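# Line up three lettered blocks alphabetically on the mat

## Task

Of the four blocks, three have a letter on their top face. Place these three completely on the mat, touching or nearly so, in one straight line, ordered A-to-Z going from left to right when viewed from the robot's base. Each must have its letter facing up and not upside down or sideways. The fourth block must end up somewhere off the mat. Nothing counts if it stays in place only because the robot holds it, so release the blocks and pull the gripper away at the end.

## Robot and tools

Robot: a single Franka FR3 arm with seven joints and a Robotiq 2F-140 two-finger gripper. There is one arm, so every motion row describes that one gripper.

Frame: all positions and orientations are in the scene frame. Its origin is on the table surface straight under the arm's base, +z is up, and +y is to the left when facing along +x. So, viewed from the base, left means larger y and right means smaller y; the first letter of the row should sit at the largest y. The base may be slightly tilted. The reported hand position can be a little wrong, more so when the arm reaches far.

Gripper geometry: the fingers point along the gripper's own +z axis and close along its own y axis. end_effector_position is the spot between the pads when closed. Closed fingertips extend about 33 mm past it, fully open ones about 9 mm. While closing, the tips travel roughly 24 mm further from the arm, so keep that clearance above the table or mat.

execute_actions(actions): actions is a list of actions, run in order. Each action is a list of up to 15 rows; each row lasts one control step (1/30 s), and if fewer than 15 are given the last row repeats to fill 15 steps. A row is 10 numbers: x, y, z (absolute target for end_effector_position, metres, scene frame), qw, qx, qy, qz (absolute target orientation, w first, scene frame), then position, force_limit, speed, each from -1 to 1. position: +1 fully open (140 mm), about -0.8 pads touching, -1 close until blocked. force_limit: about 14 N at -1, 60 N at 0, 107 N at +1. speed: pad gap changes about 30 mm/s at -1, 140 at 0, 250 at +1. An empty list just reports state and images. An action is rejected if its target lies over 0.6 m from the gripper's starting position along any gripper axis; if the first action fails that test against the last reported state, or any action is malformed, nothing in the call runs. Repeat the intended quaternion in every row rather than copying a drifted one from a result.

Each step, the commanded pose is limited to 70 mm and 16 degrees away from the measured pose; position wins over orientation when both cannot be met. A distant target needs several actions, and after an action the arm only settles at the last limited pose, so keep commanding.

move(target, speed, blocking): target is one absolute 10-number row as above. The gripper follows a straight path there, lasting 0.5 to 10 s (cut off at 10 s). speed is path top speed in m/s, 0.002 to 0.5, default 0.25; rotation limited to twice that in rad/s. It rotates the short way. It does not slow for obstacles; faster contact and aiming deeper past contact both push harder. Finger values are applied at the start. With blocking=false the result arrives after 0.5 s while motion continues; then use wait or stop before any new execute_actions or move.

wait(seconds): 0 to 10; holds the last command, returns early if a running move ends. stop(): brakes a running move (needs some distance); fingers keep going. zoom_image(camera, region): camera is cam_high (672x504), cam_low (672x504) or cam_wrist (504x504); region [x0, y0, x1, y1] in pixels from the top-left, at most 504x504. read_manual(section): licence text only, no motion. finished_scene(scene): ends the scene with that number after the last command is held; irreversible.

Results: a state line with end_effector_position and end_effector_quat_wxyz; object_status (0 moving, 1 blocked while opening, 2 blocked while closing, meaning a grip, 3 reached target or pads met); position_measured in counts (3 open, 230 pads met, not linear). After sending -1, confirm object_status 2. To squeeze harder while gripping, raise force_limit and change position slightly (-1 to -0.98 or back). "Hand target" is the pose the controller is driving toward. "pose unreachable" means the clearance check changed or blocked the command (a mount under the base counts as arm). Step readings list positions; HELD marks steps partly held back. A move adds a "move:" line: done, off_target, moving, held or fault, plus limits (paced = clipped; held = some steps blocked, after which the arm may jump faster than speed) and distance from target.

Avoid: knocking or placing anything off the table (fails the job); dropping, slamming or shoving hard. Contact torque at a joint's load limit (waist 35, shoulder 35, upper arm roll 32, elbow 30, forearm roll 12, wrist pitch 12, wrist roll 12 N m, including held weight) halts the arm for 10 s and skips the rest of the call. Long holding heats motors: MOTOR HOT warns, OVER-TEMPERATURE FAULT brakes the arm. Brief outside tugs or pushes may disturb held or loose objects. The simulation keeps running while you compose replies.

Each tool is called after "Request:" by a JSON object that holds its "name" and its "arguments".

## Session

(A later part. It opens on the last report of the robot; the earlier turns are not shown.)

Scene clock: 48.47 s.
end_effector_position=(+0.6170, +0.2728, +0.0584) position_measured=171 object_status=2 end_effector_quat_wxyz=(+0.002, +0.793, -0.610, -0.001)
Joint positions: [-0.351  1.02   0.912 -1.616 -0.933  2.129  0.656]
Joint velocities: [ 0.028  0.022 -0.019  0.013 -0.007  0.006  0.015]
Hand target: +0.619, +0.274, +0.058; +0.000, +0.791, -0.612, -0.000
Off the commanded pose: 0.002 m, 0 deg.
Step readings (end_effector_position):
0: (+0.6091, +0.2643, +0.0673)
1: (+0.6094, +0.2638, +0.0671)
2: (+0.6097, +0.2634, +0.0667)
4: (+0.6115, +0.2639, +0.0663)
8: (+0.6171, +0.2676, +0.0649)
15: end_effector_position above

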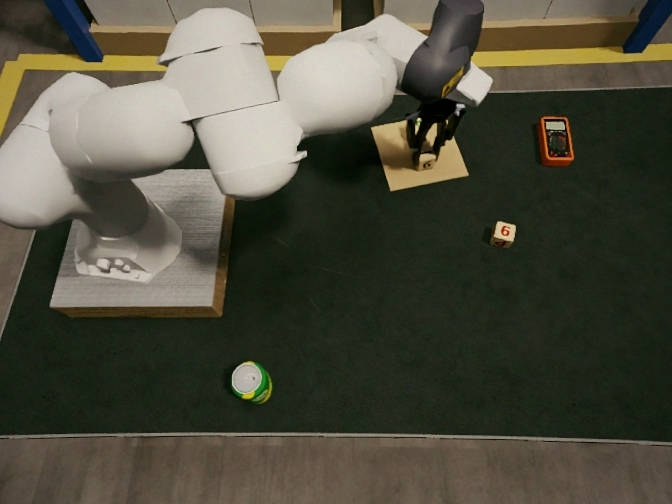

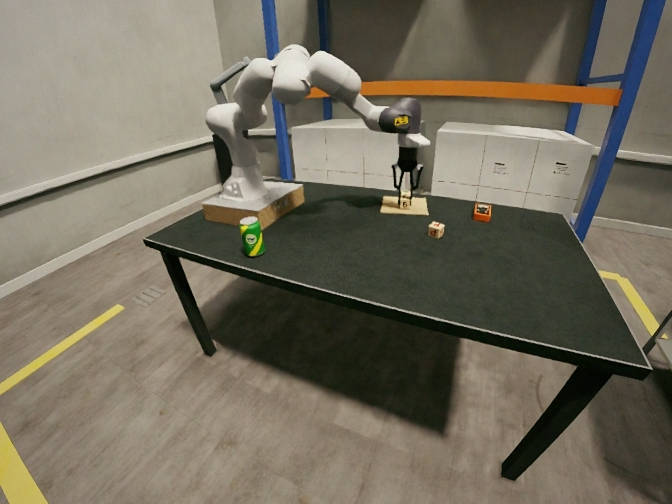

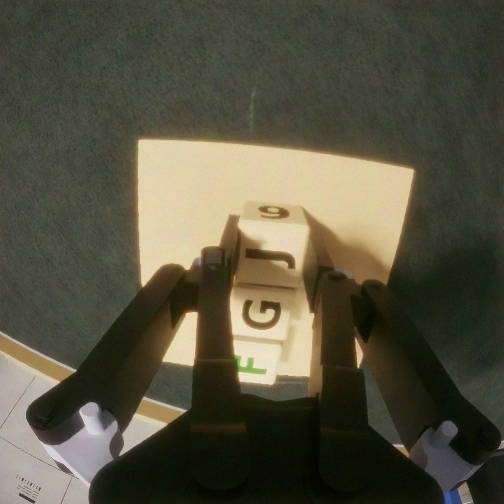

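Request:
{"name": "execute_actions", "arguments": {"actions": [[[0.619,0.275,0.0575,0,-0.791,0.612,0,-1,0,0],[0.6188,0.276,0.057,0,-0.791,0.612,0,-1,0,0],[0.6185,0.277,0.0565,0,-0.791,0.612,0,-1,0,0],[0.6185,0.277,0.056,0,-0.791,0.612,0,-1,0,0],[0.6185,0.277,0.055,0,-0.791,0.612,0,-1,0,0],[0.6185,0.277,0.054,0,-0.791,0.612,0,-1,0,0],[0.6185,0.277,0.053,0,-0.791,0.612,0,-1,0,0],[0.6185,0.277,0.052,0,-0.791,0.612,0,-1,0,0],[0.6185,0.277,0.051,0,-0.791,0.612,0,-1,0,0],[0.6185,0.277,0.05,0,-0.791,0.612,0,-1,0,0],[0.6185,0.277,0.049,0,-0.791,0.612,0,-1,0,0]]]}}

Request:
{"name": "zoom_image", "arguments": {"camera": "cam_wrist", "region": [190, 190, 370, 400]}}

Scene clock: 49.33 s.
end_effector_position=(+0.6202, +0.2764, +0.0560) position_measured=171 object_status=2 end_effector_quat_wxyz=(-0.000, +0.792, -0.611, +0.002)
Joint positions: [-0.338  1.027  0.905 -1.604 -0.939  2.135  0.663]
Joint velocities: [ 0.006  0.001 -0.003  0.004 -0.005  0.008  0.003]
Hand target: +0.618, +0.277, +0.049; +0.000, +0.791, -0.612, -0.000
Off the commanded pose: 0.007 m, 0 deg.
Step readings (end_effector_position):
0: (+0.6179, +0.2728, +0.0582)
1: (+0.6181, +0.2728, +0.0581)
2: (+0.6184, +0.2730, +0.0581)
4: (+0.6185, +0.2739, +0.0577)
8: (+0.6185, +0.2754, +0.0562)
15: end_effector_position above

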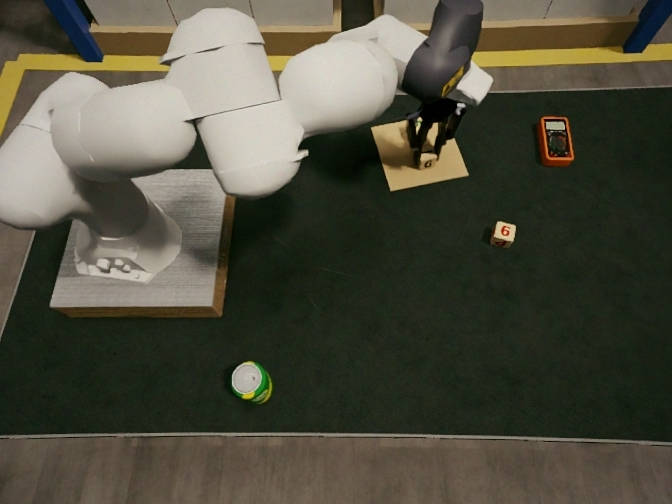

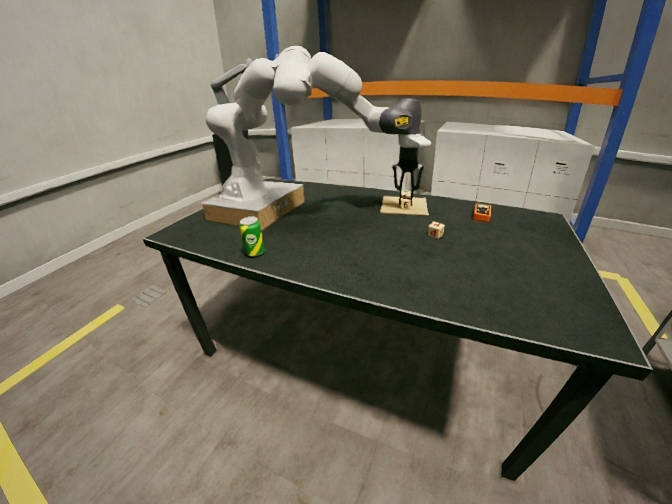

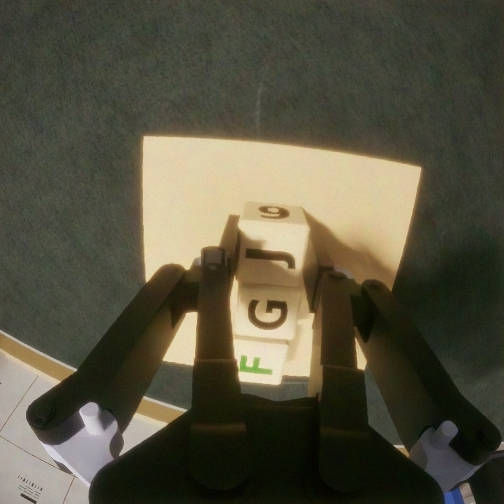

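Region (190, 190, 370, 400) of cam_wrist's 504x504 image, scaled by 2.400, with more detail than that image has; it fills the left 432 columns of this view, and the rest is white.

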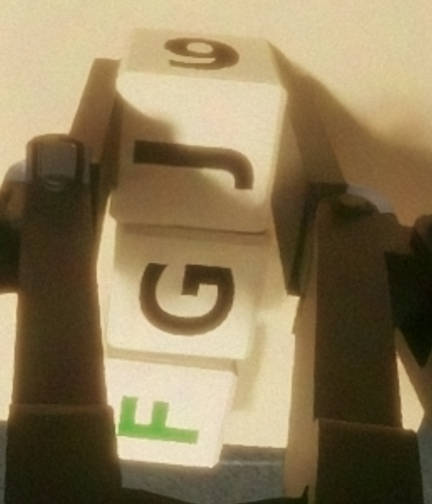

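Request:
{"name": "execute_actions", "arguments": {"actions": [[[0.62,0.2763,0.056,0,-0.791,0.612,0,0.2,0,0.3],[0.62,0.2763,0.056,0,-0.791,0.612,0,0.2,0,0.3],[0.62,0.2763,0.056,0,-0.791,0.612,0,0.2,0,0.3],[0.62,0.2763,0.0565,0,-0.791,0.612,0,0.2,0,0.3],[0.62,0.276,0.058,0,-0.791,0.612,0,0.2,0,0.3],[0.62,0.2755,0.062,0,-0.791,0.612,0,0.2,0,0.3],[0.62,0.275,0.067,0,-0.791,0.612,0,0.2,0,0.3],[0.62,0.274,0.073,0,-0.791,0.612,0,0.2,0,0.3],[0.62,0.273,0.08,0,-0.791,0.612,0,0.2,0,0.3],[0.62,0.272,0.088,0,-0.791,0.612,0,0.2,0,0.3],[0.62,0.271,0.096,0,-0.791,0.612,0,0.2,0,0.3],[0.619,0.269,0.104,0,-0.791,0.612,0,0.2,0,0.3],[0.617,0.266,0.112,0,-0.791,0.612,0,0.2,0,0.3],[0.614,0.262,0.12,0,-0.791,0.612,0,0.2,0,0.3],[0.61,0.257,0.128,0,-0.791,0.612,0,0.2,0,0.3]],[[0.605,0.251,0.136,0,-0.791,0.612,0,0.2,0,0.3],[0.599,0.244,0.144,0,-0.791,0.612,0,0.2,0,0.3],[0.592,0.236,0.152,0,-0.791,0.612,0,0.2,0,0.3],[0.584,0.228,0.16,0,-0.791,0.612,0,0.2,0,0.3],[0.575,0.22,0.168,0,-0.791,0.612,0,0.2,0,0.3],[0.565,0.212,0.176,0,-0.791,0.612,0,0.2,0,0.3],[0.555,0.204,0.184,0,-0.791,0.612,0,0.2,0,0.3],[0.545,0.197,0.191,0,-0.791,0.612,0,0.2,0,0.3],[0.535,0.191,0.198,0,-0.791,0.612,0,0.2,0,0.3],[0.525,0.186,0.204,0,-0.791,0.612,0,0.2,0,0.3],[0.515,0.182,0.209,0,-0.791,0.612,0,0.2,0,0.3],[0.505,0.179,0.213,0,-0.791,0.612,0,0.2,0,0.3],[0.495,0.177,0.216,0,-0.791,0.612,0,0.2,0,0.3],[0.486,0.176,0.218,0,-0.791,0.612,0,0.2,0,0.3],[0.478,0.175,0.22,0,-0.791,0.612,0,0.2,0,0.3]],[[0.471,0.175,0.22,0,-0.791,0.612,0,0.2,0,0.3],[0.465,0.175,0.22,0,-0.791,0.612,0,0.2,0,0.3],[0.46,0.175,0.22,0,-0.791,0.612,0,0.2,0,0.3],[0.456,0.175,0.22,0,-0.791,0.612,0,0.2,0,0.3],[0.453,0.175,0.22,0,-0.791,0.612,0,0.2,0,0.3],[0.451,0.175,0.22,0,-0.791,0.612,0,0.2,0,0.3],[0.45,0.175,0.22,0,-0.791,0.612,0,0.2,0,0.3]]]}}

Request:
{"name": "zoom_image", "arguments": {"camera": "cam_high", "region": [350, 90, 530, 260]}}

Scene clock: 51.27 s.
end_effector_position=(+0.4493, +0.1713, +0.2215) position_measured=104 object_status=3 end_effector_quat_wxyz=(+0.005, +0.792, -0.611, +0.001)
Joint positions: [-1.326  0.491  1.71  -2.348 -0.614  2.157  0.566]
Joint velocities: [-0.068  0.013  0.061 -0.037 -0.027  0.06   0.006]
Hand target: +0.451, +0.173, +0.223; -0.002, +0.791, -0.612, +0.003
Off the commanded pose: 0.004 m, 1 deg.
Step readings (end_effector_position; steps 1 to 15: 1st action; 16 to 30: 2nd action; 31 to 45: 3rd action):
0: (+0.6205, +0.2766, +0.0560)
1: (+0.6205, +0.2767, +0.0563)
2: (+0.6206, +0.2768, +0.0563)
4: (+0.6205, +0.2768, +0.0563)
8: (+0.6189, +0.2768, +0.0608)
15: (+0.6191, +0.2701, +0.1087)
16: (+0.6168, +0.2667, +0.1170)
17: (+0.6135, +0.2621, +0.1249)
19: (+0.6038, +0.2496, +0.1401)
23: (+0.5750, +0.2153, +0.1686)
30: (+0.5097, +0.1731, +0.2072)
31: (+0.5000, +0.1717, +0.2100)
32: (+0.4903, +0.1711, +0.2117)
34: (+0.4731, +0.1713, +0.2145)
38: (+0.4532, +0.1722, +0.2192)
45: end_effector_position above

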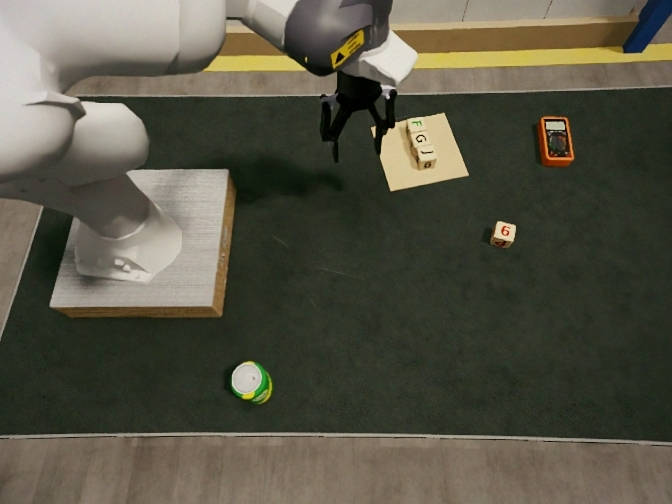

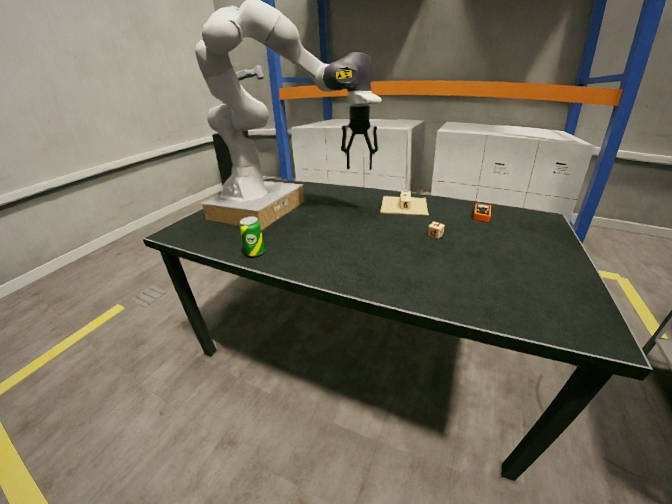

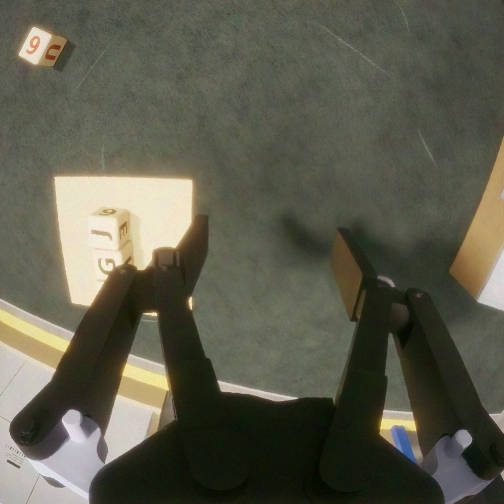

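Region (350, 90, 530, 260) of cam_high's 672x504 image, scaled by 2.800, with more detail than that image has.

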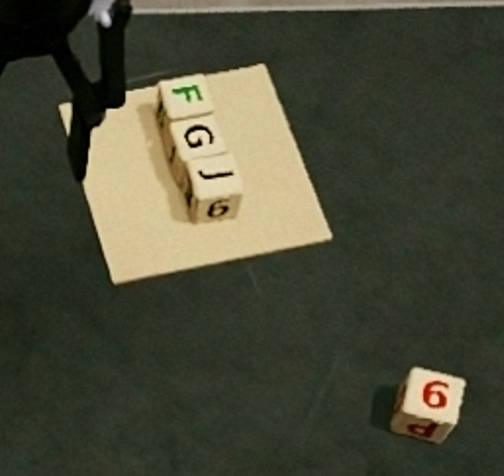

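Request:
{"name": "finished_scene", "arguments": {"scene": 1}}

The scene is finished: the task was done.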